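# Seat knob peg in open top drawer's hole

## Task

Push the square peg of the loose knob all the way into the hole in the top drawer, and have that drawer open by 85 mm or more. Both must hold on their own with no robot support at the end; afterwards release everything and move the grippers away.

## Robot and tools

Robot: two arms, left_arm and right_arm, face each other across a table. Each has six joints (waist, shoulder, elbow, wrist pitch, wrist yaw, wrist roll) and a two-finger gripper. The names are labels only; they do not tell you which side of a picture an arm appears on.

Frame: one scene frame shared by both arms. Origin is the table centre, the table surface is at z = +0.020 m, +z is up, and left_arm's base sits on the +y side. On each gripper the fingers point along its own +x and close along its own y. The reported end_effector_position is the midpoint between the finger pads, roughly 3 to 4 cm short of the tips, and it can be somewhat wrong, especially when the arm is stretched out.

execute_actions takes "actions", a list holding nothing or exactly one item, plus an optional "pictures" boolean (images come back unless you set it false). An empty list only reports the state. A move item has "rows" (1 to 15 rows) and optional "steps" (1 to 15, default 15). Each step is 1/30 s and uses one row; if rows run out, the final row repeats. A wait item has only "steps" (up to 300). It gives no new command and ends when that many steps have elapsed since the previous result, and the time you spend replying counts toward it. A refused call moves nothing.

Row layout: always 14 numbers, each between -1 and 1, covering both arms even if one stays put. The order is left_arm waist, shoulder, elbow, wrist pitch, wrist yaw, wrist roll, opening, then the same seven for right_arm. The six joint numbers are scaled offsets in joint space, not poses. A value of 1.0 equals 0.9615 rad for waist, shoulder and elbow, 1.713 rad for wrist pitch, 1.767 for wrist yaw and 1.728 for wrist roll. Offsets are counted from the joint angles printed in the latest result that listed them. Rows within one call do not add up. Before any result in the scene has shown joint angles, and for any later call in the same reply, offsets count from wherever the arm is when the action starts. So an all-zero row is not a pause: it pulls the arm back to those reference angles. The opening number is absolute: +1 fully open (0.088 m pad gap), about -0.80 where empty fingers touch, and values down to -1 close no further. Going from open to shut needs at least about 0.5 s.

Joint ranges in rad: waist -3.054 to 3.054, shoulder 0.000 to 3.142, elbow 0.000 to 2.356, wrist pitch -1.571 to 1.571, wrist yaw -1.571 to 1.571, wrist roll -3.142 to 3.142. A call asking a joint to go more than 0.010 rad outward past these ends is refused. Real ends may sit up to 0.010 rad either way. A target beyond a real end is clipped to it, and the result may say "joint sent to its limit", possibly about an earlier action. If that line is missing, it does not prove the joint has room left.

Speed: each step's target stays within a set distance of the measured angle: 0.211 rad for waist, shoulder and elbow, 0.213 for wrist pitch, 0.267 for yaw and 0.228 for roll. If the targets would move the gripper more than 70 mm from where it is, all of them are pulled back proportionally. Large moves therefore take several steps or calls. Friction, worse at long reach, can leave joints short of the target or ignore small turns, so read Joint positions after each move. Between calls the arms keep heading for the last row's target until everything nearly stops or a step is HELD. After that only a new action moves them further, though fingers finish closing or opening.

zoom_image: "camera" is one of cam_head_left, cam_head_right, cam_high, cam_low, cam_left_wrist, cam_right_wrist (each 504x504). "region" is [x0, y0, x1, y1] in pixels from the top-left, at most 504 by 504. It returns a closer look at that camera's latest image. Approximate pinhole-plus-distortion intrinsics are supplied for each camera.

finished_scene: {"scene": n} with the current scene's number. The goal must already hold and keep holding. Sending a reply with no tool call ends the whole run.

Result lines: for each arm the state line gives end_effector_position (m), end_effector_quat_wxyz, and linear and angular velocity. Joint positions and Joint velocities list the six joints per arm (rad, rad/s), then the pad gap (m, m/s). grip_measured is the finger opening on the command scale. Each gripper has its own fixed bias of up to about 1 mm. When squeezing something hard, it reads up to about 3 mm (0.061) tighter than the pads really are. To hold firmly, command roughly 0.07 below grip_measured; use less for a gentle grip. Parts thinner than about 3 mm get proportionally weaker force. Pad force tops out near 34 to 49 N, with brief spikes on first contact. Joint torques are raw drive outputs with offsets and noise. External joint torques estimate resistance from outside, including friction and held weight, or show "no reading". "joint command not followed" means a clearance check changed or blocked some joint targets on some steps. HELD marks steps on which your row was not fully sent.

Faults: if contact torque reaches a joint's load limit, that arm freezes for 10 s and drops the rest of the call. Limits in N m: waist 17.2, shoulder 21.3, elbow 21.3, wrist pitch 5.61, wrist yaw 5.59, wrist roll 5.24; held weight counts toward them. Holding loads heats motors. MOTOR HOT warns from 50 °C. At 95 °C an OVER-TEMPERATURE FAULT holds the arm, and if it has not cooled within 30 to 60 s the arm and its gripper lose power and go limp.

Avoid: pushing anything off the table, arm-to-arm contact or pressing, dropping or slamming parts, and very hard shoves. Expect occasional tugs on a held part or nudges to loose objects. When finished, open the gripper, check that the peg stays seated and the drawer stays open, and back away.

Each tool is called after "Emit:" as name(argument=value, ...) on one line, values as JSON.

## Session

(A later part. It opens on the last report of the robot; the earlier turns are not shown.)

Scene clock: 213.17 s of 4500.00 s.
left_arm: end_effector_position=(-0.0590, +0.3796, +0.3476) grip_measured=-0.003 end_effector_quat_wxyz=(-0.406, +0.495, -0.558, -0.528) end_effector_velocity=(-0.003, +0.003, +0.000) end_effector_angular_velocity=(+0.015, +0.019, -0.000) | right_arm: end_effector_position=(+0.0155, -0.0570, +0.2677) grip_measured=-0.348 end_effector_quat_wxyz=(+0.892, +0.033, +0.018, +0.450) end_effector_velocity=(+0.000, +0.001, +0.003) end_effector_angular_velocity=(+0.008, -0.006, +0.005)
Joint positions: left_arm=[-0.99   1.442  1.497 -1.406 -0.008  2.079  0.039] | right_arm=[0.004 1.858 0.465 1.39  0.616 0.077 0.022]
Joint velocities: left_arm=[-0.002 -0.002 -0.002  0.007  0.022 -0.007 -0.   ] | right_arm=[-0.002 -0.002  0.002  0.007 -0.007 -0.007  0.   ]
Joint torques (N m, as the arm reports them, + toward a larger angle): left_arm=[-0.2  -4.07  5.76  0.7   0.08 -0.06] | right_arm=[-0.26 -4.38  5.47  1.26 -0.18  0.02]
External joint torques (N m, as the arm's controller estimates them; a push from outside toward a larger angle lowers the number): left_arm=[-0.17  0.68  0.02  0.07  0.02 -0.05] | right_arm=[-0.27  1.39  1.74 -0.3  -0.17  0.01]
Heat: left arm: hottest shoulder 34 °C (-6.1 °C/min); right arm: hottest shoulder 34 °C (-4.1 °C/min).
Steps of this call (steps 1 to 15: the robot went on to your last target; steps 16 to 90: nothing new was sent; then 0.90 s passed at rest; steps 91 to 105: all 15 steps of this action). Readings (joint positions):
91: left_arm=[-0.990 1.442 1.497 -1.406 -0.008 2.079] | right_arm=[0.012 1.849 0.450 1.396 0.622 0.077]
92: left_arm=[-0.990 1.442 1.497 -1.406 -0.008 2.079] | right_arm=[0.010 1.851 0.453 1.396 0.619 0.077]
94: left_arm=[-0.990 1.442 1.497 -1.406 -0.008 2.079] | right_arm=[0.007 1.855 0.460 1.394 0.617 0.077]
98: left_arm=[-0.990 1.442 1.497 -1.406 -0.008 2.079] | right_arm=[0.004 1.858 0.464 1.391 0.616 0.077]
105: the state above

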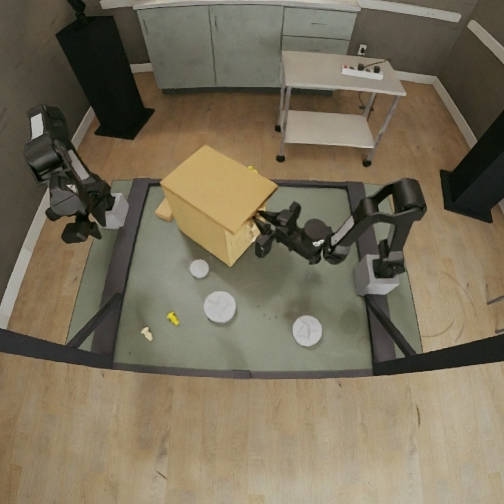

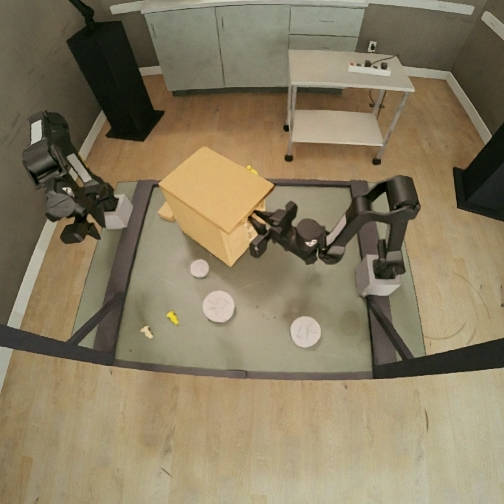

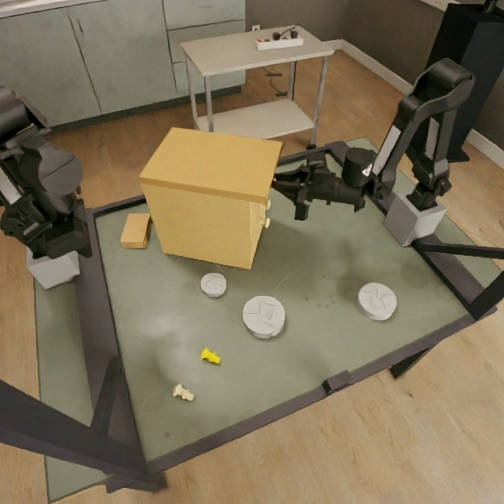

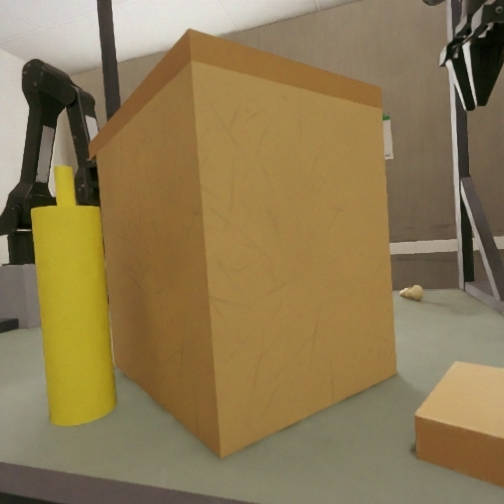

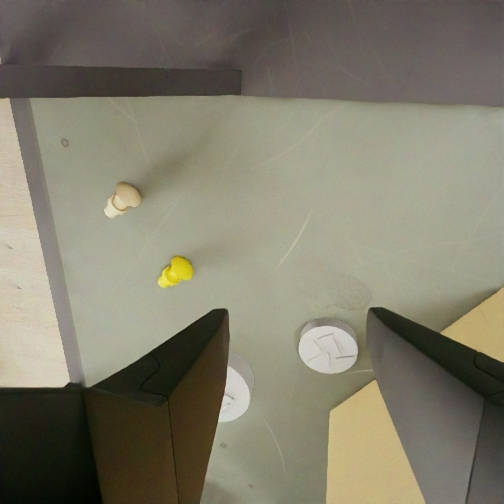

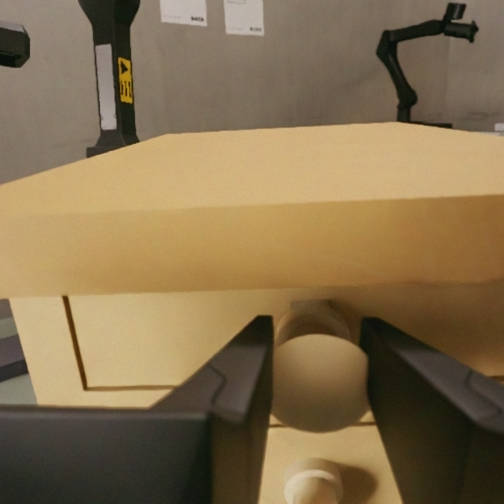

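Entered.

Emit:
execute_actions(actions=[{"rows":[[0,0,0,0,0,0,0,-0.022,0.022,0.04,-0.007,-0.01,0,-0.45]]}], pictures=false)

Emit:
execute_actions(actions=[{"rows":[[0,0,0,0,0,0,0,-0.026,0.025,0.048,-0.008,-0.01,0,-0.45]]}], pictures=false)

Emit:
execute_actions(actions=[{"rows":[[0,0,0,0,0,0,0,-0.03,0.03,0.055,-0.008,-0.01,0,-0.45]]}])

Scene clock: 220.23 s of 4500.00 s.
left_arm: end_effector_position=(-0.0590, +0.3796, +0.3476) grip_measured=-0.003 end_effector_quat_wxyz=(-0.406, +0.495, -0.558, -0.528) end_effector_velocity=(+0.002, +0.000, +0.001) end_effector_angular_velocity=(-0.003, -0.005, +0.006) | right_arm: end_effector_position=(+0.0197, -0.0516, +0.2677) grip_measured=-0.348 end_effector_quat_wxyz=(+0.893, +0.033, +0.018, +0.449) end_effector_velocity=(+0.000, -0.000, -0.001) end_effector_angular_velocity=(-0.020, -0.017, +0.005)
Joint positions: left_arm=[-0.99   1.442  1.497 -1.406 -0.008  2.079  0.039] | right_arm=[-0.011  1.871  0.488  1.381  0.603  0.077  0.022]
Joint velocities: left_arm=[-0.002 -0.002  0.002 -0.007 -0.007 -0.007 -0.   ] | right_arm=[-0.002 -0.002 -0.002 -0.007 -0.007 -0.022 -0.   ]
Joint torques (N m, as the arm reports them, + toward a larger angle): left_arm=[ 0.22 -3.9   5.8   0.67  0.08 -0.04] | right_arm=[-0.65 -4.35  6.06  1.2  -0.19  0.02]
External joint torques (N m, as the arm's controller estimates them; a push from outside toward a larger angle lowers the number): left_arm=[ 0.22  0.88  0.07  0.06  0.03 -0.03] | right_arm=[-0.66  1.52  2.32 -0.35 -0.18  0.02]
Heat: left arm: hottest shoulder 33 °C (-5.1 °C/min); right arm: hottest shoulder 34 °C (-3.0 °C/min).
Steps of this call (steps 1 to 15: the robot went on to your last target; steps 16 to 90: nothing new was sent; then 3.57 s passed at rest; steps 91 to 105: all 15 steps of this action). Readings (joint positions):
91: left_arm=[-0.990 1.442 1.497 -1.406 -0.008 2.079] | right_arm=[0.002 1.860 0.468 1.389 0.613 0.077]
92: left_arm=[-0.990 1.442 1.497 -1.406 -0.008 2.079] | right_arm=[-0.002 1.863 0.474 1.386 0.610 0.077]
94: left_arm=[-0.990 1.442 1.497 -1.406 -0.008 2.079] | right_arm=[-0.009 1.869 0.484 1.383 0.604 0.077]
98: left_arm=[-0.990 1.442 1.497 -1.406 -0.008 2.079] | right_arm=[-0.011 1.871 0.487 1.381 0.603 0.077]
105: the state above

Scene clock: 220.73 s of 4500.00 s.
left_arm: end_effector_position=(-0.0590, +0.3796, +0.3476) grip_measured=-0.003 end_effector_quat_wxyz=(-0.406, +0.495, -0.558, -0.528) end_effector_velocity=(+0.007, +0.004, -0.002) end_effector_angular_velocity=(+0.018, -0.032, +0.021) | right_arm: end_effector_position=(+0.0229, -0.0474, +0.2678) grip_measured=-0.348 end_effector_quat_wxyz=(+0.893, +0.033, +0.018, +0.448) end_effector_velocity=(-0.002, +0.001, -0.001) end_effector_angular_velocity=(-0.012, -0.005, +0.020)
Joint positions: left_arm=[-0.99   1.442  1.497 -1.406 -0.008  2.079  0.039] | right_arm=[-0.021  1.882  0.507  1.373  0.594  0.077  0.022]
Joint velocities: left_arm=[-0.002 -0.002 -0.002 -0.037 -0.007 -0.022 -0.   ] | right_arm=[-0.002 -0.002 -0.002 -0.007 -0.022 -0.007  0.   ]
Joint torques (N m, as the arm reports them, + toward a larger angle): left_arm=[ 0.02 -4.05  5.76  0.74  0.11 -0.01] | right_arm=[-1.39 -3.9   7.58  0.93 -0.38  0.02]
External joint torques (N m, as the arm's controller estimates them; a push from outside toward a larger angle lowers the number): left_arm=[0.02 0.74 0.05 0.13 0.06 0.  ] | right_arm=[-1.39  2.09  3.81 -0.62 -0.38  0.01]
Heat: left arm: hottest shoulder 33 °C (-5.0 °C/min); right arm: hottest shoulder 34 °C (-3.0 °C/min).
Steps of this call (steps 1 to 15: all 15 steps of this action). Readings (joint positions):
1: left_arm=[-0.990 1.442 1.497 -1.406 -0.008 2.079] | right_arm=[-0.012 1.874 0.491 1.379 0.600 0.077]
2: left_arm=[-0.990 1.442 1.497 -1.406 -0.008 2.079] | right_arm=[-0.017 1.877 0.498 1.376 0.597 0.077]
4: left_arm=[-0.990 1.442 1.497 -1.406 -0.008 2.079] | right_arm=[-0.021 1.882 0.507 1.374 0.594 0.077]
8: left_arm=[-0.990 1.442 1.497 -1.406 -0.008 2.079] | right_arm=[-0.021 1.882 0.507 1.374 0.594 0.077]
15: the state above

Scene clock: 221.23 s of 4500.00 s.
left_arm: end_effector_position=(-0.0590, +0.3796, +0.3476) grip_measured=-0.003 end_effector_quat_wxyz=(-0.406, +0.495, -0.558, -0.528) end_effector_velocity=(-0.001, +0.000, +0.002) end_effector_angular_velocity=(+0.001, +0.015, +0.008) | right_arm: end_effector_position=(+0.0232, -0.0462, +0.2674) grip_measured=-0.348 end_effector_quat_wxyz=(+0.893, +0.033, +0.018, +0.448) end_effector_velocity=(+0.000, -0.000, -0.001) end_effector_angular_velocity=(-0.012, -0.006, +0.005)
Joint positions: left_arm=[-0.99   1.442  1.497 -1.406 -0.008  2.079  0.039] | right_arm=[-0.022  1.886  0.511  1.373  0.592  0.077  0.022]
Joint velocities: left_arm=[ 0.002 -0.007 -0.002  0.007  0.007 -0.007 -0.   ] | right_arm=[-0.002 -0.002 -0.002 -0.007 -0.007 -0.007 -0.   ]
Joint torques (N m, as the arm reports them, + toward a larger angle): left_arm=[ 0.01 -4.15  5.67  0.69  0.1  -0.01] | right_arm=[-2.65 -2.78 10.16  0.5  -0.69  0.01]
External joint torques (N m, as the arm's controller estimates them; a push from outside toward a larger angle lowers the number): left_arm=[-0.02  0.67 -0.09  0.07  0.06  0.  ] | right_arm=[-2.65  3.21  6.39 -1.05 -0.69  0.01]
Heat: left arm: hottest shoulder 33 °C (-5.1 °C/min); right arm: hottest shoulder 34 °C (-3.0 °C/min).
Steps of this call (steps 1 to 15: all 15 steps of this action). Readings (joint positions):
1: left_arm=[-0.990 1.442 1.497 -1.406 -0.008 2.079] | right_arm=[-0.022 1.884 0.509 1.373 0.593 0.077]
2: left_arm=[-0.990 1.442 1.497 -1.406 -0.008 2.079] | right_arm=[-0.022 1.885 0.511 1.373 0.593 0.077]
4: left_arm=[-0.990 1.442 1.497 -1.406 -0.008 2.079] | right_arm=[-0.022 1.886 0.511 1.373 0.593 0.077]
8: left_arm=[-0.990 1.442 1.497 -1.406 -0.008 2.079] | right_arm=[-0.022 1.886 0.511 1.373 0.592 0.077]
15: the state above

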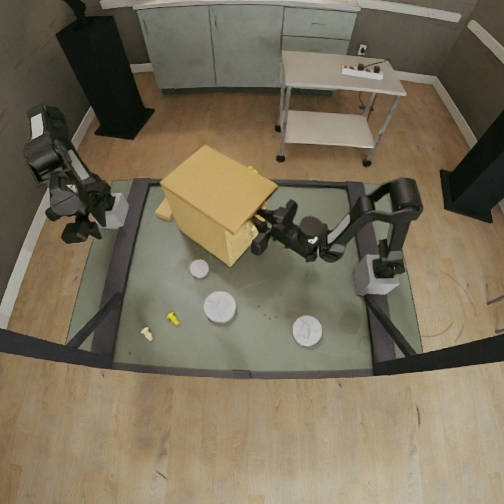

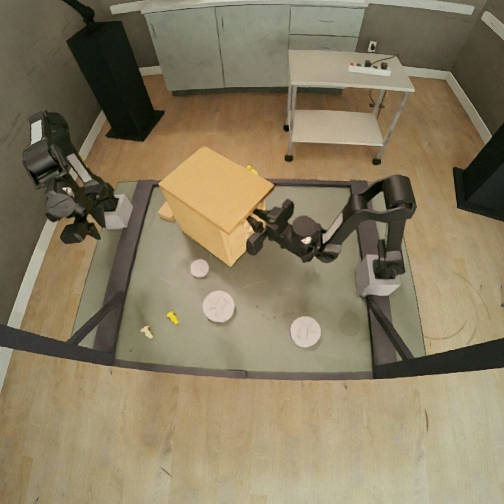

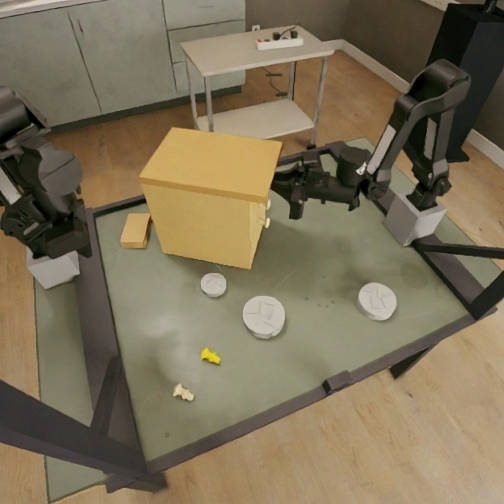

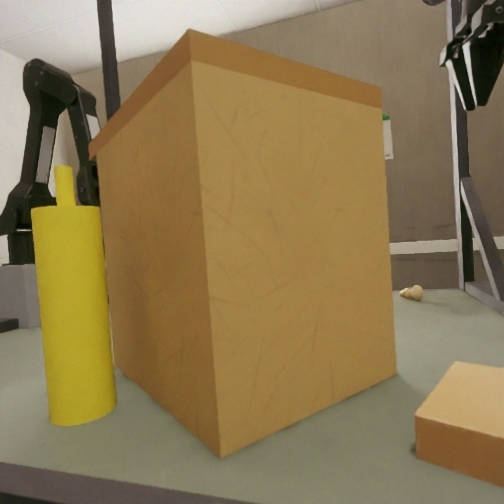

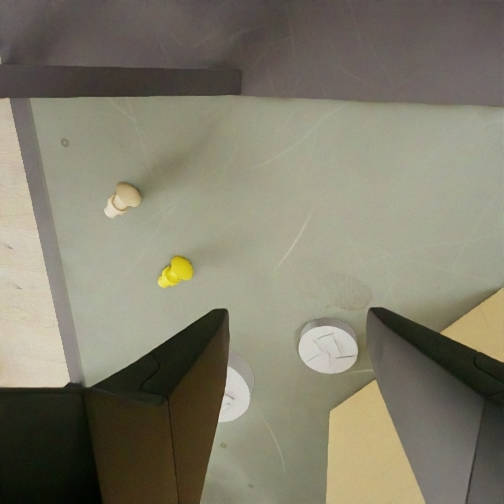

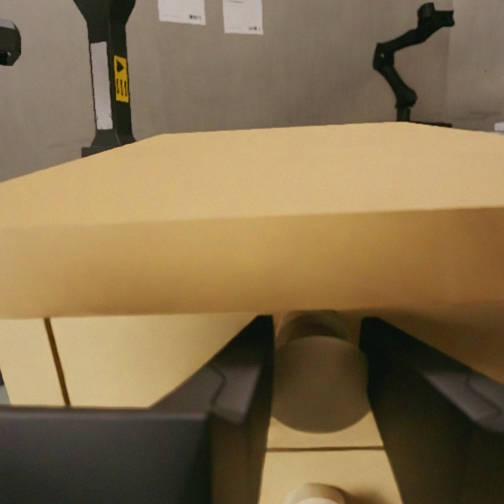

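Emit:
execute_actions(actions=[{"rows":[[0,0,0,0,0,0,0,0,0,0,0,0,0,-0.45],[0,0,0,0,0,0,0,0.015,-0.02,-0.027,0.006,0.009,0,-0.45],[0,0,0,0,0,0,0,0.015,-0.02,-0.027,0.006,0.009,0,-0.45],[0,0,0,0,0,0,0,0.03,-0.033,-0.047,0.011,0.017,0,-0.45],[0,0,0,0,0,0,0,0.03,-0.033,-0.047,0.011,0.017,0,-0.45],[0,0,0,0,0,0,0,0.045,-0.046,-0.068,0.017,0.025,0,-0.45],[0,0,0,0,0,0,0,0.045,-0.046,-0.068,0.017,0.025,0,-0.45],[0,0,0,0,0,0,0,0.06,-0.059,-0.09,0.022,0.033,0,-0.45]]}], pictures=false)

Emit:
execute_actions(actions=[{"rows":[[0,0,0,0,0,0,0,0.018,-0.02,-0.027,0.005,0.01,0,-0.45],[0,0,0,0,0,0,0,0.035,-0.033,-0.047,0.01,0.02,0,-0.45],[0,0,0,0,0,0,0,0.035,-0.033,-0.047,0.01,0.02,0,-0.45],[0,0,0,0,0,0,0,0.052,-0.045,-0.065,0.014,0.029,0,-0.45],[0,0,0,0,0,0,0,0.052,-0.045,-0.065,0.014,0.029,0,-0.45],[0,0,0,0,0,0,0,0.07,-0.057,-0.083,0.018,0.038,0,-0.45]]}])

Scene clock: 239.43 s of 4500.00 s.
left_arm: end_effector_position=(-0.0590, +0.3796, +0.3476) grip_measured=-0.003 end_effector_quat_wxyz=(-0.406, +0.495, -0.558, -0.528) end_effector_velocity=(+0.006, +0.001, +0.000) end_effector_angular_velocity=(-0.008, -0.025, +0.010) | right_arm: end_effector_position=(+0.0092, -0.0648, +0.2665) grip_measured=-0.348 end_effector_quat_wxyz=(+0.893, +0.032, +0.018, +0.448) end_effector_velocity=(-0.002, -0.005, -0.002) end_effector_angular_velocity=(-0.012, -0.006, +0.000)
Joint positions: left_arm=[-0.99   1.442  1.497 -1.406 -0.008  2.079  0.039] | right_arm=[0.029 1.844 0.434 1.404 0.645 0.077 0.022]
Joint velocities: left_arm=[-0.002 -0.007 -0.002 -0.022 -0.022 -0.007 -0.   ] | right_arm=[ 0.007 -0.007 -0.022  0.007  0.007 -0.007  0.   ]
Joint torques (N m, as the arm reports them, + toward a larger angle): left_arm=[-0.09 -4.1   5.92  0.68  0.06 -0.02] | right_arm=[ 0.53 -6.02  3.16  1.66  0.2   0.02]
External joint torques (N m, as the arm's controller estimates them; a push from outside toward a larger angle lowers the number): left_arm=[-0.09  0.7   0.18  0.06  0.01 -0.01] | right_arm=[ 0.52 -0.53 -0.39  0.14  0.19  0.01]
Heat: left arm: hottest shoulder 33 °C (-3.0 °C/min); right arm: hottest shoulder 33 °C (-2.0 °C/min).
Steps of this call (steps 1 to 15: the robot went on to your last target; steps 16 to 90: nothing new was sent; then 14.70 s passed at rest; steps 91 to 105: all 15 steps of this action). Readings (joint positions):
91: left_arm=[-0.990 1.442 1.497 -1.406 -0.008 2.079] | right_arm=[-0.021 1.886 0.510 1.373 0.594 0.077]
92: left_arm=[-0.990 1.442 1.497 -1.406 -0.008 2.079] | right_arm=[-0.019 1.883 0.506 1.373 0.598 0.077]
94: left_arm=[-0.990 1.442 1.497 -1.406 -0.008 2.079] | right_arm=[-0.017 1.880 0.500 1.374 0.601 0.077]
98: left_arm=[-0.990 1.442 1.497 -1.406 -0.008 2.079] | right_arm=[0.006 1.862 0.466 1.391 0.625 0.077]
105: the state above

Scene clock: 239.93 s of 4500.00 s.
left_arm: end_effector_position=(-0.0590, +0.3796, +0.3476) grip_measured=-0.003 end_effector_quat_wxyz=(-0.406, +0.495, -0.558, -0.528) end_effector_velocity=(+0.002, +0.000, +0.001) end_effector_angular_velocity=(-0.003, -0.005, +0.006) | right_arm: end_effector_position=(-0.0051, -0.0831, +0.2657) grip_measured=-0.348 end_effector_quat_wxyz=(+0.894, +0.030, +0.019, +0.447) end_effector_velocity=(-0.002, -0.001, +0.002) end_effector_angular_velocity=(-0.006, -0.017, +0.010)
Joint positions: left_arm=[-0.99   1.442  1.497 -1.406 -0.008  2.079  0.039] | right_arm=[0.09  1.802 0.362 1.429 0.707 0.077 0.022]
Joint velocities: left_arm=[-0.002 -0.002  0.002 -0.007 -0.007 -0.007  0.   ] | right_arm=[ 0.002 -0.007 -0.007  0.007 -0.007 -0.022  0.   ]
Joint torques (N m, as the arm reports them, + toward a larger angle): left_arm=[-0.06 -4.17  5.69  0.7   0.08  0.01] | right_arm=[ 0.54 -5.57  2.98  1.64  0.17  0.02]
External joint torques (N m, as the arm's controller estimates them; a push from outside toward a larger angle lowers the number): left_arm=[-0.07  0.62 -0.08  0.07  0.04  0.02] | right_arm=[ 0.55 -0.48 -0.47  0.12  0.17  0.02]
Heat: left arm: hottest shoulder 33 °C (-3.0 °C/min); right arm: hottest shoulder 33 °C (-2.0 °C/min).
Steps of this call (steps 1 to 15: all 15 steps of this action). Readings (joint positions):
1: left_arm=[-0.990 1.442 1.497 -1.406 -0.008 2.079] | right_arm=[0.030 1.843 0.432 1.405 0.647 0.077]
2: left_arm=[-0.990 1.442 1.497 -1.406 -0.008 2.079] | right_arm=[0.034 1.840 0.426 1.407 0.654 0.077]
4: left_arm=[-0.990 1.442 1.497 -1.406 -0.008 2.079] | right_arm=[0.048 1.829 0.407 1.414 0.670 0.077]
8: left_arm=[-0.990 1.442 1.497 -1.406 -0.008 2.079] | right_arm=[0.080 1.808 0.373 1.426 0.698 0.077]
15: the state above

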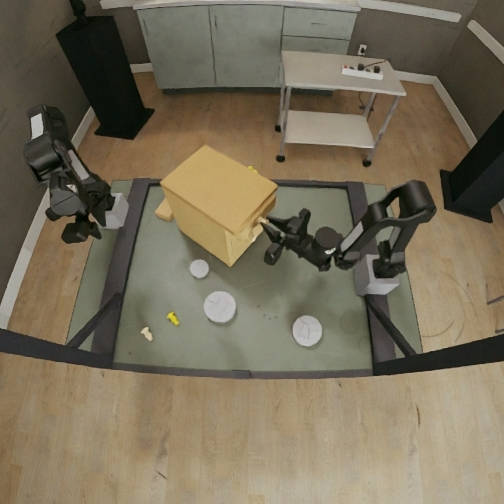

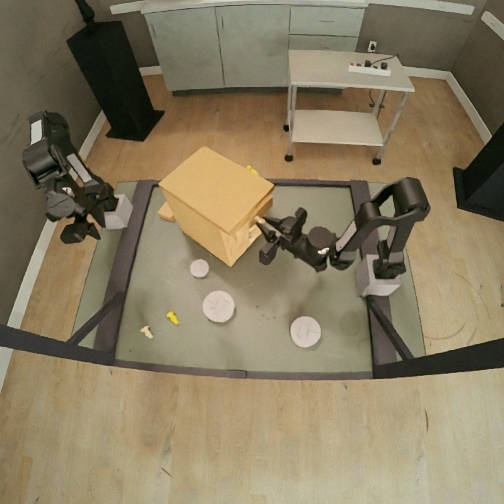

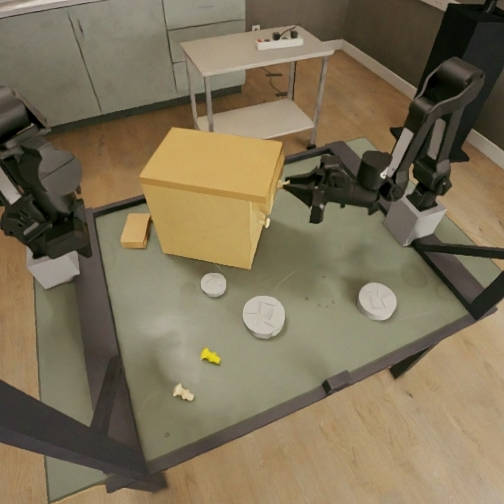

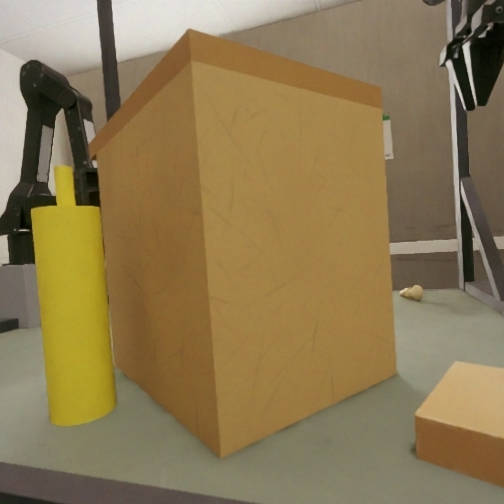

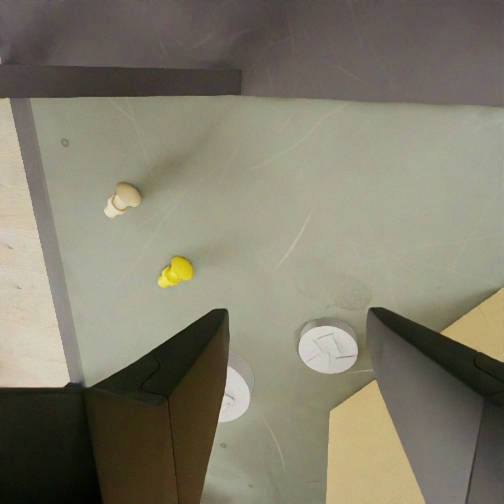

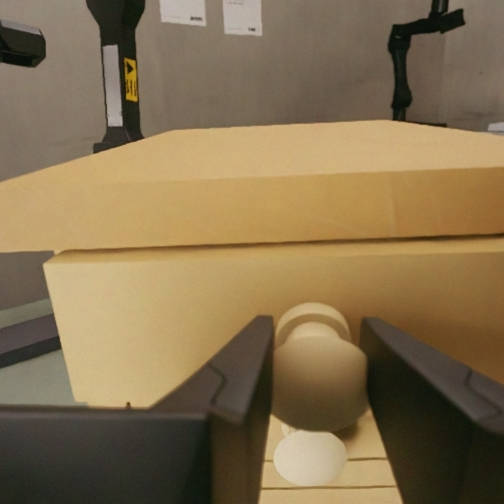

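Drawer follows.

Emit:
execute_actions(actions=[{"rows":[[0,0,0,0,0,0,0,0.024,-0.024,-0.027,0.005,0.012,0,-0.45],[0,0,0,0,0,0,0,0.047,-0.038,-0.047,0.009,0.025,0,-0.45],[0,0,0,0,0,0,0,0.047,-0.038,-0.047,0.009,0.025,0,-0.45],[0,0,0,0,0,0,0,0.07,-0.052,-0.066,0.013,0.037,0,-0.45],[0,0,0,0,0,0,0,0.07,-0.052,-0.066,0.013,0.037,0,-0.45],[0,0,0,0,0,0,0,0.094,-0.067,-0.085,0.016,0.05,0,-0.45]]}], pictures=false)

Emit:
execute_actions(actions=[{"rows":[[0,0,0,0,0,0,0,0.028,-0.024,-0.023,0.004,0.015,0,-0.45],[0,0,0,0,0,0,0,0.055,-0.037,-0.04,0.006,0.03,0,-0.45],[0,0,0,0,0,0,0,0.055,-0.037,-0.04,0.006,0.03,0,-0.45],[0,0,0,0,0,0,0,0.083,-0.05,-0.058,0.009,0.045,0,-0.45],[0,0,0,0,0,0,0,0.083,-0.05,-0.058,0.009,0.045,0,-0.45],[0,0,0,0,0,0,0,0.11,-0.063,-0.075,0.011,0.06,0,-0.45]]}])

Scene clock: 252.70 s of 4500.00 s.
left_arm: end_effector_position=(-0.0590, +0.3796, +0.3476) grip_measured=-0.003 end_effector_quat_wxyz=(-0.406, +0.495, -0.558, -0.528) end_effector_velocity=(+0.000, +0.002, -0.002) end_effector_angular_velocity=(+0.014, -0.006, +0.003) | right_arm: end_effector_position=(-0.0222, -0.1041, +0.2655) grip_measured=-0.348 end_effector_quat_wxyz=(+0.894, +0.027, +0.019, +0.447) end_effector_velocity=(-0.003, -0.002, -0.002) end_effector_angular_velocity=(-0.025, -0.019, +0.015)
Joint positions: left_arm=[-0.99   1.442  1.497 -1.406 -0.008  2.079  0.039] | right_arm=[0.174 1.751 0.286 1.45  0.791 0.077 0.022]
Joint velocities: left_arm=[-0.002  0.002 -0.002 -0.007  0.007 -0.007 -0.   ] | right_arm=[ 0.007 -0.007 -0.012 -0.007 -0.007 -0.022 -0.   ]
Joint torques (N m, as the arm reports them, + toward a larger angle): left_arm=[-0.13 -4.06  5.77  0.73  0.1  -0.04] | right_arm=[ 0.53 -5.22  3.07  1.71  0.16  0.02]
External joint torques (N m, as the arm's controller estimates them; a push from outside toward a larger angle lowers the number): left_arm=[-0.13  0.6   0.1   0.1   0.05 -0.03] | right_arm=[ 0.53 -0.68 -0.2   0.25  0.16  0.01]
Heat: left arm: hottest shoulder 33 °C (-2.0 °C/min); right arm: hottest shoulder 33 °C (-1.0 °C/min).
Steps of this call (steps 1 to 15: the robot went on to your last target; steps 16 to 90: nothing new was sent; then 9.27 s passed at rest; steps 91 to 105: all 15 steps of this action). Readings (joint positions):
91: left_arm=[-0.990 1.442 1.497 -1.406 -0.008 2.079] | right_arm=[0.092 1.800 0.360 1.430 0.711 0.077]
92: left_arm=[-0.990 1.442 1.497 -1.406 -0.008 2.079] | right_arm=[0.098 1.796 0.354 1.432 0.720 0.077]
94: left_arm=[-0.990 1.442 1.497 -1.406 -0.008 2.079] | right_arm=[0.118 1.783 0.334 1.437 0.740 0.077]
98: left_arm=[-0.990 1.442 1.497 -1.406 -0.008 2.079] | right_arm=[0.161 1.758 0.298 1.447 0.778 0.077]
105: the state above

Scene clock: 253.20 s of 4500.00 s.
left_arm: end_effector_position=(-0.0590, +0.3796, +0.3476) grip_measured=-0.003 end_effector_quat_wxyz=(-0.406, +0.495, -0.558, -0.528) end_effector_velocity=(-0.000, +0.003, -0.002) end_effector_angular_velocity=(+0.014, -0.006, -0.002) | right_arm: end_effector_position=(-0.0386, -0.1246, +0.2653) grip_measured=-0.348 end_effector_quat_wxyz=(+0.895, +0.025, +0.019, +0.445) end_effector_velocity=(-0.002, -0.003, -0.002) end_effector_angular_velocity=(-0.007, +0.003, +0.005)
Joint positions: left_arm=[-0.99   1.442  1.497 -1.406 -0.008  2.079  0.039] | right_arm=[0.27  1.704 0.222 1.462 0.892 0.077 0.022]
Joint velocities: left_arm=[-0.007  0.002 -0.002 -0.007  0.007 -0.007  0.   ] | right_arm=[ 0.012 -0.007 -0.012 -0.007  0.007  0.007 -0.   ]
Joint torques (N m, as the arm reports them, + toward a larger angle): left_arm=[-0.12 -4.05  5.52  0.71  0.08 -0.03] | right_arm=[ 0.79 -4.71  2.74  1.66  0.17  0.02]
External joint torques (N m, as the arm's controller estimates them; a push from outside toward a larger angle lowers the number): left_arm=[-0.09  0.67 -0.21  0.07  0.02 -0.02] | right_arm=[ 0.8  -0.65 -0.39  0.25  0.16  0.01]
Heat: left arm: hottest shoulder 33 °C (-2.0 °C/min); right arm: hottest shoulder 33 °C (-1.0 °C/min).
Steps of this call (steps 1 to 15: all 15 steps of this action). Readings (joint positions):
1: left_arm=[-0.990 1.442 1.497 -1.406 -0.008 2.079] | right_arm=[0.176 1.750 0.284 1.450 0.796 0.077]
2: left_arm=[-0.990 1.442 1.497 -1.406 -0.008 2.079] | right_arm=[0.184 1.746 0.279 1.450 0.807 0.077]
4: left_arm=[-0.990 1.442 1.497 -1.406 -0.008 2.079] | right_arm=[0.208 1.734 0.262 1.453 0.831 0.077]
8: left_arm=[-0.990 1.442 1.497 -1.406 -0.008 2.079] | right_arm=[0.258 1.710 0.230 1.460 0.876 0.077]
15: the state above

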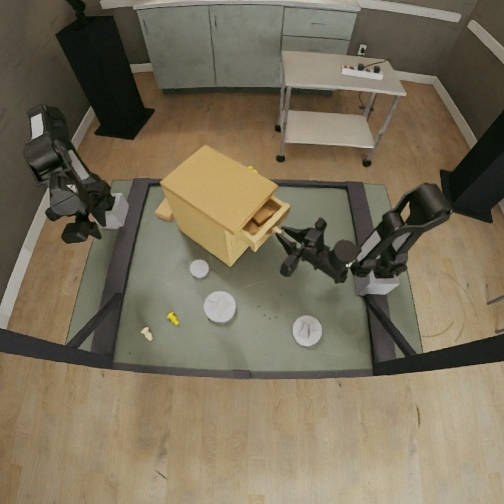

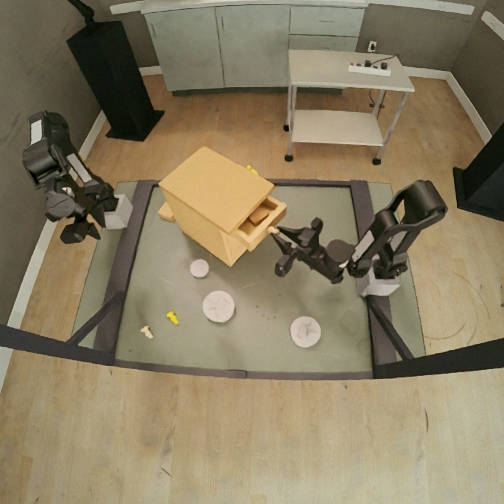

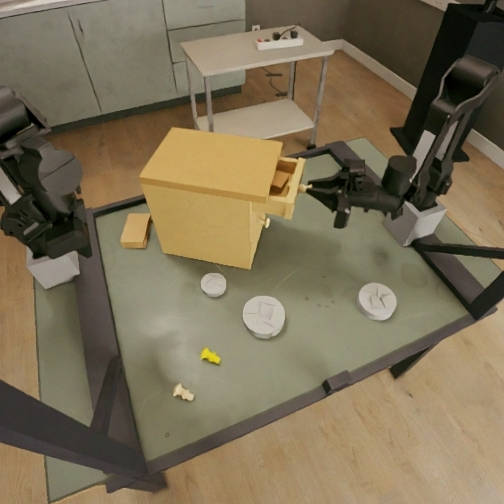

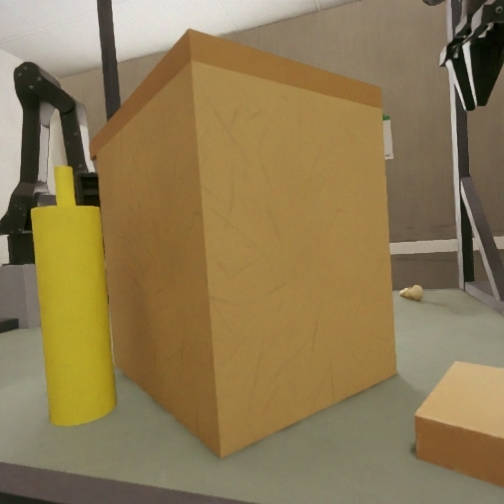

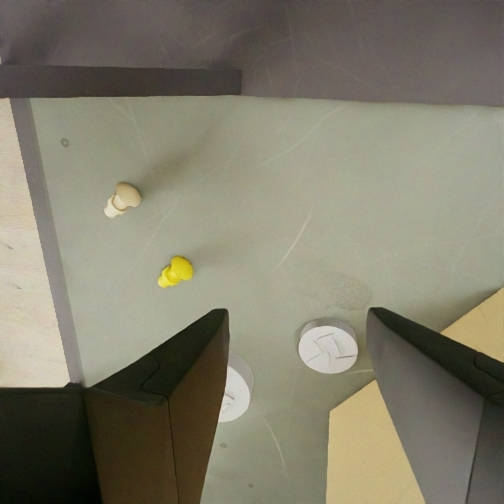

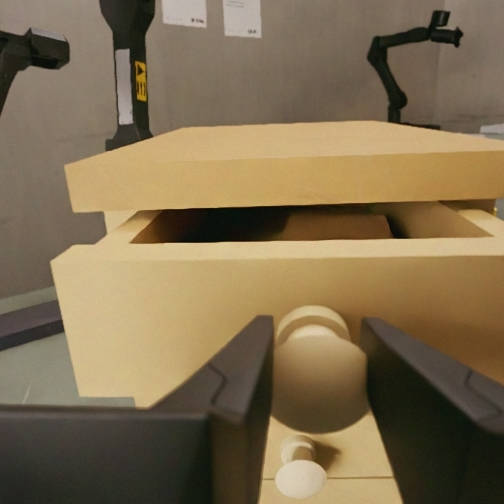

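Emit:
execute_actions(actions=[{"rows":[[0,0,0,0,0,0,0,0,0,0,0,0,0,0.5]],"steps":10}], pictures=false)

Emit:
execute_actions(actions=[{"rows":[[0,0,0,0,0,0,0,0.16,-0.07,-0.085,0.01,0.09,0,0.5]]}], pictures=false)

Emit:
execute_actions(actions=[{"rows":[[0,0,0,0,0,0,0,0.6,-0.07,0,0,0.15,0,0.5]]}], pictures=false)

Emit:
execute_actions(actions=[{"steps":15}], pictures=false)

Emit:
execute_actions(actions=[{"rows":[[0,0,0,0,0,0,0,0,0,0.9,-0.75,-0.3,0,0.7]]}], pictures=false)

Emit:
execute_actions(actions=[{"steps":30}])

Scene clock: 268.00 s of 4500.00 s.
left_arm: end_effector_position=(-0.0590, +0.3796, +0.3476) grip_measured=-0.003 end_effector_quat_wxyz=(-0.406, +0.495, -0.558, -0.528) end_effector_velocity=(+0.000, +0.002, +0.001) end_effector_angular_velocity=(+0.009, +0.003, +0.003) | right_arm: end_effector_position=(-0.0388, -0.1249, +0.2654) grip_measured=+0.464 end_effector_quat_wxyz=(+0.895, +0.025, +0.019, +0.445) end_effector_velocity=(+0.000, -0.000, -0.001) end_effector_angular_velocity=(-0.012, -0.007, +0.005)
Joint positions: left_arm=[-0.99   1.442  1.497 -1.406 -0.008  2.079  0.039] | right_arm=[0.272 1.703 0.221 1.462 0.894 0.077 0.062]
Joint velocities: left_arm=[-0.002 -0.002  0.002 -0.007  0.007 -0.007 -0.   ] | right_arm=[-0.002 -0.002 -0.002 -0.007 -0.007 -0.007  0.02 ]
Joint torques (N m, as the arm reports them, + toward a larger angle): left_arm=[ 0.15 -4.2   5.74  0.74  0.05 -0.03] | right_arm=[-0.12 -3.41  3.65  1.21 -0.04  0.02]
External joint torques (N m, as the arm's controller estimates them; a push from outside toward a larger angle lowers the number): left_arm=[ 0.18  0.59 -0.04  0.09  0.   -0.02] | right_arm=[-0.12  0.67  0.52 -0.2  -0.05  0.01]
Heat: left arm: hottest shoulder 33 °C (-1.0 °C/min); right arm: hottest shoulder 33 °C (-1.0 °C/min).
Steps of this call (steps 1 to 15: the robot went on to your last target; steps 16 to 90: nothing new was sent; then 11.47 s passed at rest; steps 91 to 100: all 10 steps of this action). Readings (joint positions):
91: left_arm=[-0.990 1.442 1.497 -1.406 -0.008 2.079] | right_arm=[0.272 1.703 0.221 1.462 0.894 0.077]
92: left_arm=[-0.990 1.442 1.497 -1.406 -0.008 2.079] | right_arm=[0.272 1.703 0.221 1.462 0.894 0.077]
94: left_arm=[-0.990 1.442 1.497 -1.406 -0.008 2.079] | right_arm=[0.272 1.703 0.221 1.462 0.894 0.077]
98: left_arm=[-0.990 1.442 1.497 -1.406 -0.008 2.079] | right_arm=[0.272 1.703 0.221 1.462 0.894 0.077]
100: the state above

Scene clock: 268.50 s of 4500.00 s.
left_arm: end_effector_position=(-0.0590, +0.3796, +0.3476) grip_measured=-0.003 end_effector_quat_wxyz=(-0.406, +0.495, -0.558, -0.528) end_effector_velocity=(+0.005, -0.004, -0.000) end_effector_angular_velocity=(-0.025, -0.024, +0.018) | right_arm: end_effector_position=(-0.0594, -0.1533, +0.2651) grip_measured=+0.497 end_effector_quat_wxyz=(+0.896, +0.022, +0.018, +0.442) end_effector_velocity=(-0.003, +0.000, +0.000) end_effector_angular_velocity=(+0.002, +0.005, +0.015)
Joint positions: left_arm=[-0.99   1.442  1.497 -1.406 -0.008  2.079  0.039] | right_arm=[0.421 1.644 0.144 1.475 1.05  0.077 0.063]
Joint velocities: left_arm=[ 0.002 -0.002 -0.002 -0.007 -0.037 -0.007 -0.   ] | right_arm=[ 0.007 -0.007 -0.002 -0.007 -0.007  0.007 -0.   ]
Joint torques (N m, as the arm reports them, + toward a larger angle): left_arm=[ 0.1  -4.08  5.73  0.74  0.09 -0.04] | right_arm=[ 0.3  -3.78  2.76  1.43  0.16  0.02]
External joint torques (N m, as the arm's controller estimates them; a push from outside toward a larger angle lowers the number): left_arm=[ 0.07  0.77 -0.03  0.13  0.05 -0.03] | right_arm=[ 0.3  -0.26 -0.22  0.08  0.15  0.01]
Heat: left arm: hottest shoulder 33 °C (-1.0 °C/min); right arm: hottest shoulder 33 °C (-1.0 °C/min).
Steps of this call (steps 1 to 15: all 15 steps of this action). Readings (joint positions):
1: left_arm=[-0.990 1.442 1.497 -1.406 -0.008 2.079] | right_arm=[0.287 1.697 0.213 1.462 0.926 0.077]
2: left_arm=[-0.990 1.442 1.497 -1.406 -0.008 2.079] | right_arm=[0.327 1.683 0.196 1.465 0.965 0.077]
4: left_arm=[-0.990 1.442 1.497 -1.406 -0.008 2.079] | right_arm=[0.387 1.659 0.163 1.471 1.008 0.077]
8: left_arm=[-0.990 1.442 1.497 -1.406 -0.008 2.079] | right_arm=[0.416 1.647 0.147 1.474 1.041 0.077]
15: the state above

Scene clock: 269.00 s of 4500.00 s.
left_arm: end_effector_position=(-0.0590, +0.3796, +0.3476) grip_measured=-0.003 end_effector_quat_wxyz=(-0.406, +0.495, -0.558, -0.528) end_effector_velocity=(+0.001, -0.003, +0.000) end_effector_angular_velocity=(-0.023, -0.006, -0.005) | right_arm: end_effector_position=(-0.1783, -0.1970, +0.2775) grip_measured=+0.497 end_effector_quat_wxyz=(+0.818, +0.046, +0.027, +0.573) end_effector_velocity=(-0.014, -0.009, +0.000) end_effector_angular_velocity=(-0.009, -0.022, +0.049)
Joint positions: left_arm=[-0.99   1.442  1.497 -1.406 -0.008  2.079  0.039] | right_arm=[0.988 1.586 0.143 1.474 1.31  0.077 0.063]
Joint velocities: left_arm=[-0.002 -0.002 -0.002  0.007 -0.022  0.007  0.   ] | right_arm=[ 0.071 -0.007 -0.002 -0.007  0.022 -0.022 -0.   ]
Joint torques (N m, as the arm reports them, + toward a larger angle): left_arm=[-0.01 -4.01  5.91  0.73  0.09 -0.04] | right_arm=[ 0.27 -3.48  3.63  1.01  0.12  0.02]
External joint torques (N m, as the arm's controller estimates them; a push from outside toward a larger angle lowers the number): left_arm=[-0.02  0.74  0.18  0.09  0.04 -0.03] | right_arm=[ 0.28 -0.31  0.58 -0.15  0.13  0.01]
Heat: left arm: hottest shoulder 33 °C (-1.0 °C/min); right arm: hottest shoulder 33 °C (-1.0 °C/min).
Steps of this call (steps 1 to 15: all 15 steps of this action). Readings (joint positions):
1: left_arm=[-0.990 1.442 1.497 -1.406 -0.008 2.079] | right_arm=[0.444 1.638 0.144 1.474 1.104 0.077]
2: left_arm=[-0.990 1.442 1.497 -1.406 -0.008 2.079] | right_arm=[0.503 1.625 0.143 1.474 1.176 0.077]
4: left_arm=[-0.990 1.442 1.497 -1.406 -0.008 2.079] | right_arm=[0.622 1.599 0.143 1.474 1.245 0.077]
8: left_arm=[-0.990 1.442 1.497 -1.406 -0.008 2.079] | right_arm=[0.856 1.588 0.143 1.474 1.295 0.077]
15: the state above

Scene clock: 269.50 s of 4500.00 s.
left_arm: end_effector_position=(-0.0590, +0.3796, +0.3476) grip_measured=-0.003 end_effector_quat_wxyz=(-0.406, +0.495, -0.558, -0.528) end_effector_velocity=(+0.002, +0.002, -0.002) end_effector_angular_velocity=(+0.014, -0.006, +0.008) | right_arm: end_effector_position=(-0.1798, -0.1978, +0.2776) grip_measured=+0.497 end_effector_quat_wxyz=(+0.816, +0.046, +0.028, +0.576) end_effector_velocity=(-0.002, +0.001, -0.002) end_effector_angular_velocity=(-0.019, -0.039, +0.019)
Joint positions: left_arm=[-0.99   1.442  1.497 -1.406 -0.008  2.079  0.039] | right_arm=[0.995 1.585 0.143 1.474 1.312 0.077 0.063]
Joint velocities: left_arm=[ 0.002 -0.002 -0.007 -0.007  0.007 -0.007  0.   ] | right_arm=[-0.002 -0.002 -0.002 -0.022 -0.022 -0.022  0.   ]
Joint torques (N m, as the arm reports them, + toward a larger angle): left_arm=[-0.15 -4.06  5.68  0.73  0.05 -0.01] | right_arm=[ 0.34 -3.44  3.64  1.    0.11  0.02]
External joint torques (N m, as the arm's controller estimates them; a push from outside toward a larger angle lowers the number): left_arm=[-0.16  0.64  0.03  0.13  0.01  0.  ] | right_arm=[ 0.32 -0.27  0.54 -0.16  0.14  0.02]
Heat: left arm: hottest shoulder 33 °C (-1.0 °C/min); right arm: hottest shoulder 33 °C (-1.0 °C/min).
Steps of this call (steps 1 to 15: the robot went on to your last target). Readings (joint positions):
1: left_arm=[-0.990 1.442 1.497 -1.406 -0.008 2.079] | right_arm=[0.990 1.586 0.143 1.474 1.311 0.077]
2: left_arm=[-0.990 1.442 1.497 -1.406 -0.008 2.079] | right_arm=[0.991 1.585 0.143 1.474 1.311 0.077]
4: left_arm=[-0.990 1.442 1.497 -1.406 -0.008 2.079] | right_arm=[0.993 1.585 0.143 1.474 1.311 0.077]
8: left_arm=[-0.990 1.442 1.497 -1.406 -0.008 2.079] | right_arm=[0.995 1.585 0.143 1.474 1.312 0.077]
15: the state above
All arms were judged still, so your last target was given up. Only a new action makes them travel on or press farther. Fingers that are still opening or closing keep moving.

Scene clock: 270.00 s of 4500.00 s.
left_arm: end_effector_position=(-0.0590, +0.3796, +0.3476) grip_measured=-0.003 end_effector_quat_wxyz=(-0.406, +0.495, -0.558, -0.528) end_effector_velocity=(+0.003, -0.001, -0.000) end_effector_angular_velocity=(-0.013, -0.017, +0.010) | right_arm: end_effector_position=(-0.3696, -0.1140, +0.3908) grip_measured=+0.696 end_effector_quat_wxyz=(+0.641, -0.002, +0.027, +0.767) end_effector_velocity=(-0.145, +0.083, +0.293) end_effector_angular_velocity=(-0.086, -0.122, +0.137)
Joint positions: left_arm=[-0.99   1.442  1.497 -1.406 -0.008  2.079  0.039] | right_arm=[0.994 1.587 0.898 0.636 0.789 0.077 0.073]
Joint velocities: left_arm=[-0.002 -0.002 -0.002 -0.007 -0.022 -0.007 -0.   ] | right_arm=[-0.002 -0.002  1.399 -1.546 -0.139 -0.007  0.   ]
Joint torques (N m, as the arm reports them, + toward a larger angle): left_arm=[ 0.05 -4.13  5.72  0.69  0.08 -0.04] | right_arm=[ 0.09 -5.65  6.45  0.89  0.07  0.01]
External joint torques (N m, as the arm's controller estimates them; a push from outside toward a larger angle lowers the number): left_arm=[ 0.06  0.63  0.02  0.08  0.04 -0.03] | right_arm=[ 0.18  0.01  2.36 -0.15 -0.07  0.  ]
Heat: left arm: hottest shoulder 33 °C (-1.0 °C/min); right arm: hottest shoulder 33 °C (-1.0 °C/min).
Steps of this call (steps 1 to 15: all 15 steps of this action). Readings (joint positions):
1: left_arm=[-0.990 1.442 1.497 -1.406 -0.008 2.079] | right_arm=[0.993 1.584 0.160 1.444 1.283 0.077]
2: left_arm=[-0.990 1.442 1.497 -1.406 -0.008 2.079] | right_arm=[0.991 1.583 0.195 1.380 1.217 0.077]
4: left_arm=[-0.990 1.442 1.497 -1.406 -0.008 2.079] | right_arm=[0.992 1.587 0.296 1.278 1.079 0.077]
8: left_arm=[-0.990 1.442 1.497 -1.406 -0.008 2.079] | right_arm=[0.993 1.587 0.513 1.048 0.861 0.077]
15: the state above

Scene clock: 271.00 s of 4500.00 s.
left_arm: end_effector_position=(-0.0590, +0.3796, +0.3476) grip_measured=-0.003 end_effector_quat_wxyz=(-0.406, +0.495, -0.558, -0.528) end_effector_velocity=(-0.001, -0.001, +0.000) end_effector_angular_velocity=(-0.009, +0.003, +0.006) | right_arm: end_effector_position=(-0.3680, -0.1159, +0.3566) grip_measured=+0.697 end_effector_quat_wxyz=(+0.633, -0.171, +0.011, +0.755) end_effector_velocity=(-0.001, +0.001, -0.001) end_effector_angular_velocity=(+0.002, -0.017, +0.010)
Joint positions: left_arm=[-0.99   1.442  1.497 -1.406 -0.008  2.079  0.039] | right_arm=[0.994 1.588 1.001 0.191 0.783 0.077 0.073]
Joint velocities: left_arm=[-0.002 -0.002 -0.002  0.007 -0.007 -0.007  0.   ] | right_arm=[-0.002  0.002 -0.002  0.007 -0.007 -0.022 -0.   ]
Joint torques (N m, as the arm reports them, + toward a larger angle): left_arm=[-0.09 -4.11  5.76  0.68  0.04  0.  ] | right_arm=[ 0.1  -5.89  8.19  1.17  0.16  0.02]
External joint torques (N m, as the arm's controller estimates them; a push from outside toward a larger angle lowers the number): left_arm=[-0.12  0.63  0.02  0.04  0.    0.01] | right_arm=[ 0.15  0.5   1.92 -0.3  -0.03  0.  ]
Heat: left arm: hottest shoulder 33 °C (-1.0 °C/min); right arm: hottest shoulder 33 °C (-1.0 °C/min).
Steps of this call (steps 1 to 30: the robot went on to your last target). Readings (joint positions):
1: left_arm=[-0.990 1.442 1.497 -1.406 -0.008 2.079] | right_arm=[0.994 1.586 0.938 0.582 0.786 0.077]
2: left_arm=[-0.990 1.442 1.497 -1.406 -0.008 2.079] | right_arm=[0.994 1.583 0.967 0.527 0.786 0.077]
4: left_arm=[-0.990 1.442 1.497 -1.406 -0.008 2.079] | right_arm=[0.994 1.578 0.996 0.412 0.786 0.077]
8: left_arm=[-0.990 1.442 1.497 -1.406 -0.008 2.079] | right_arm=[0.994 1.585 1.001 0.238 0.784 0.077]
30: the state above
All arms were judged still, so your last target was given up. Only a new action makes them travel on or press farther. Fingers that are still opening or closing keep moving.

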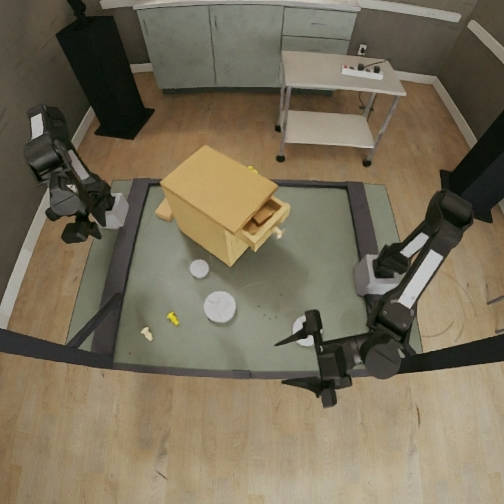

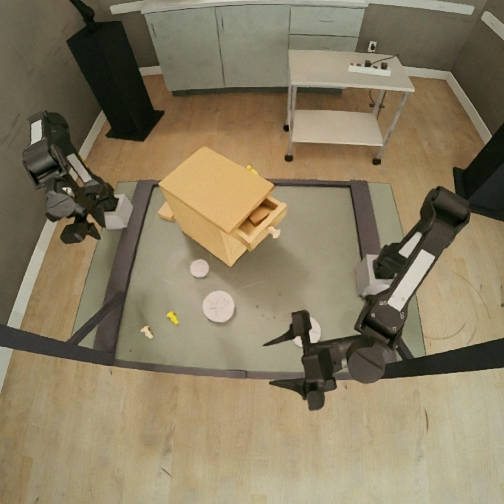

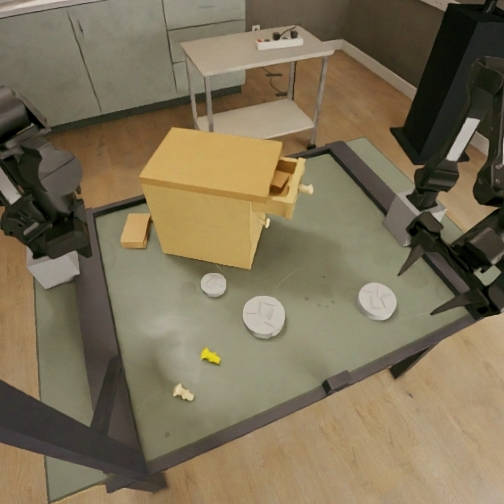

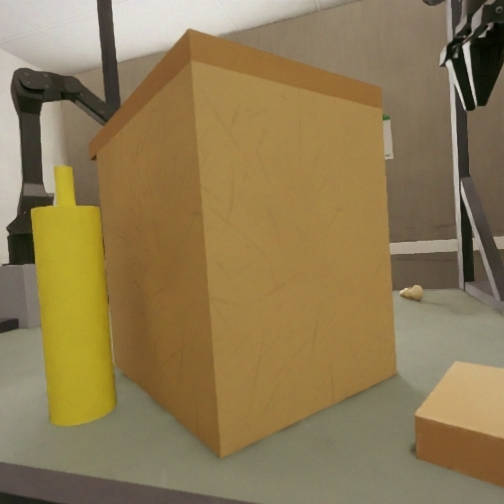

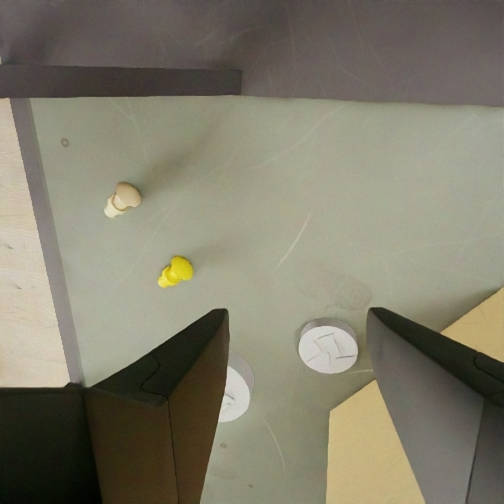

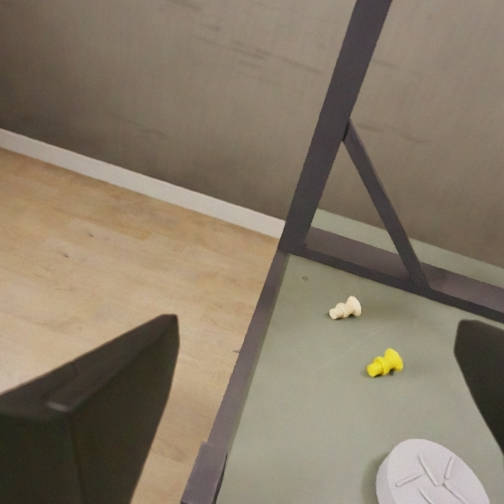

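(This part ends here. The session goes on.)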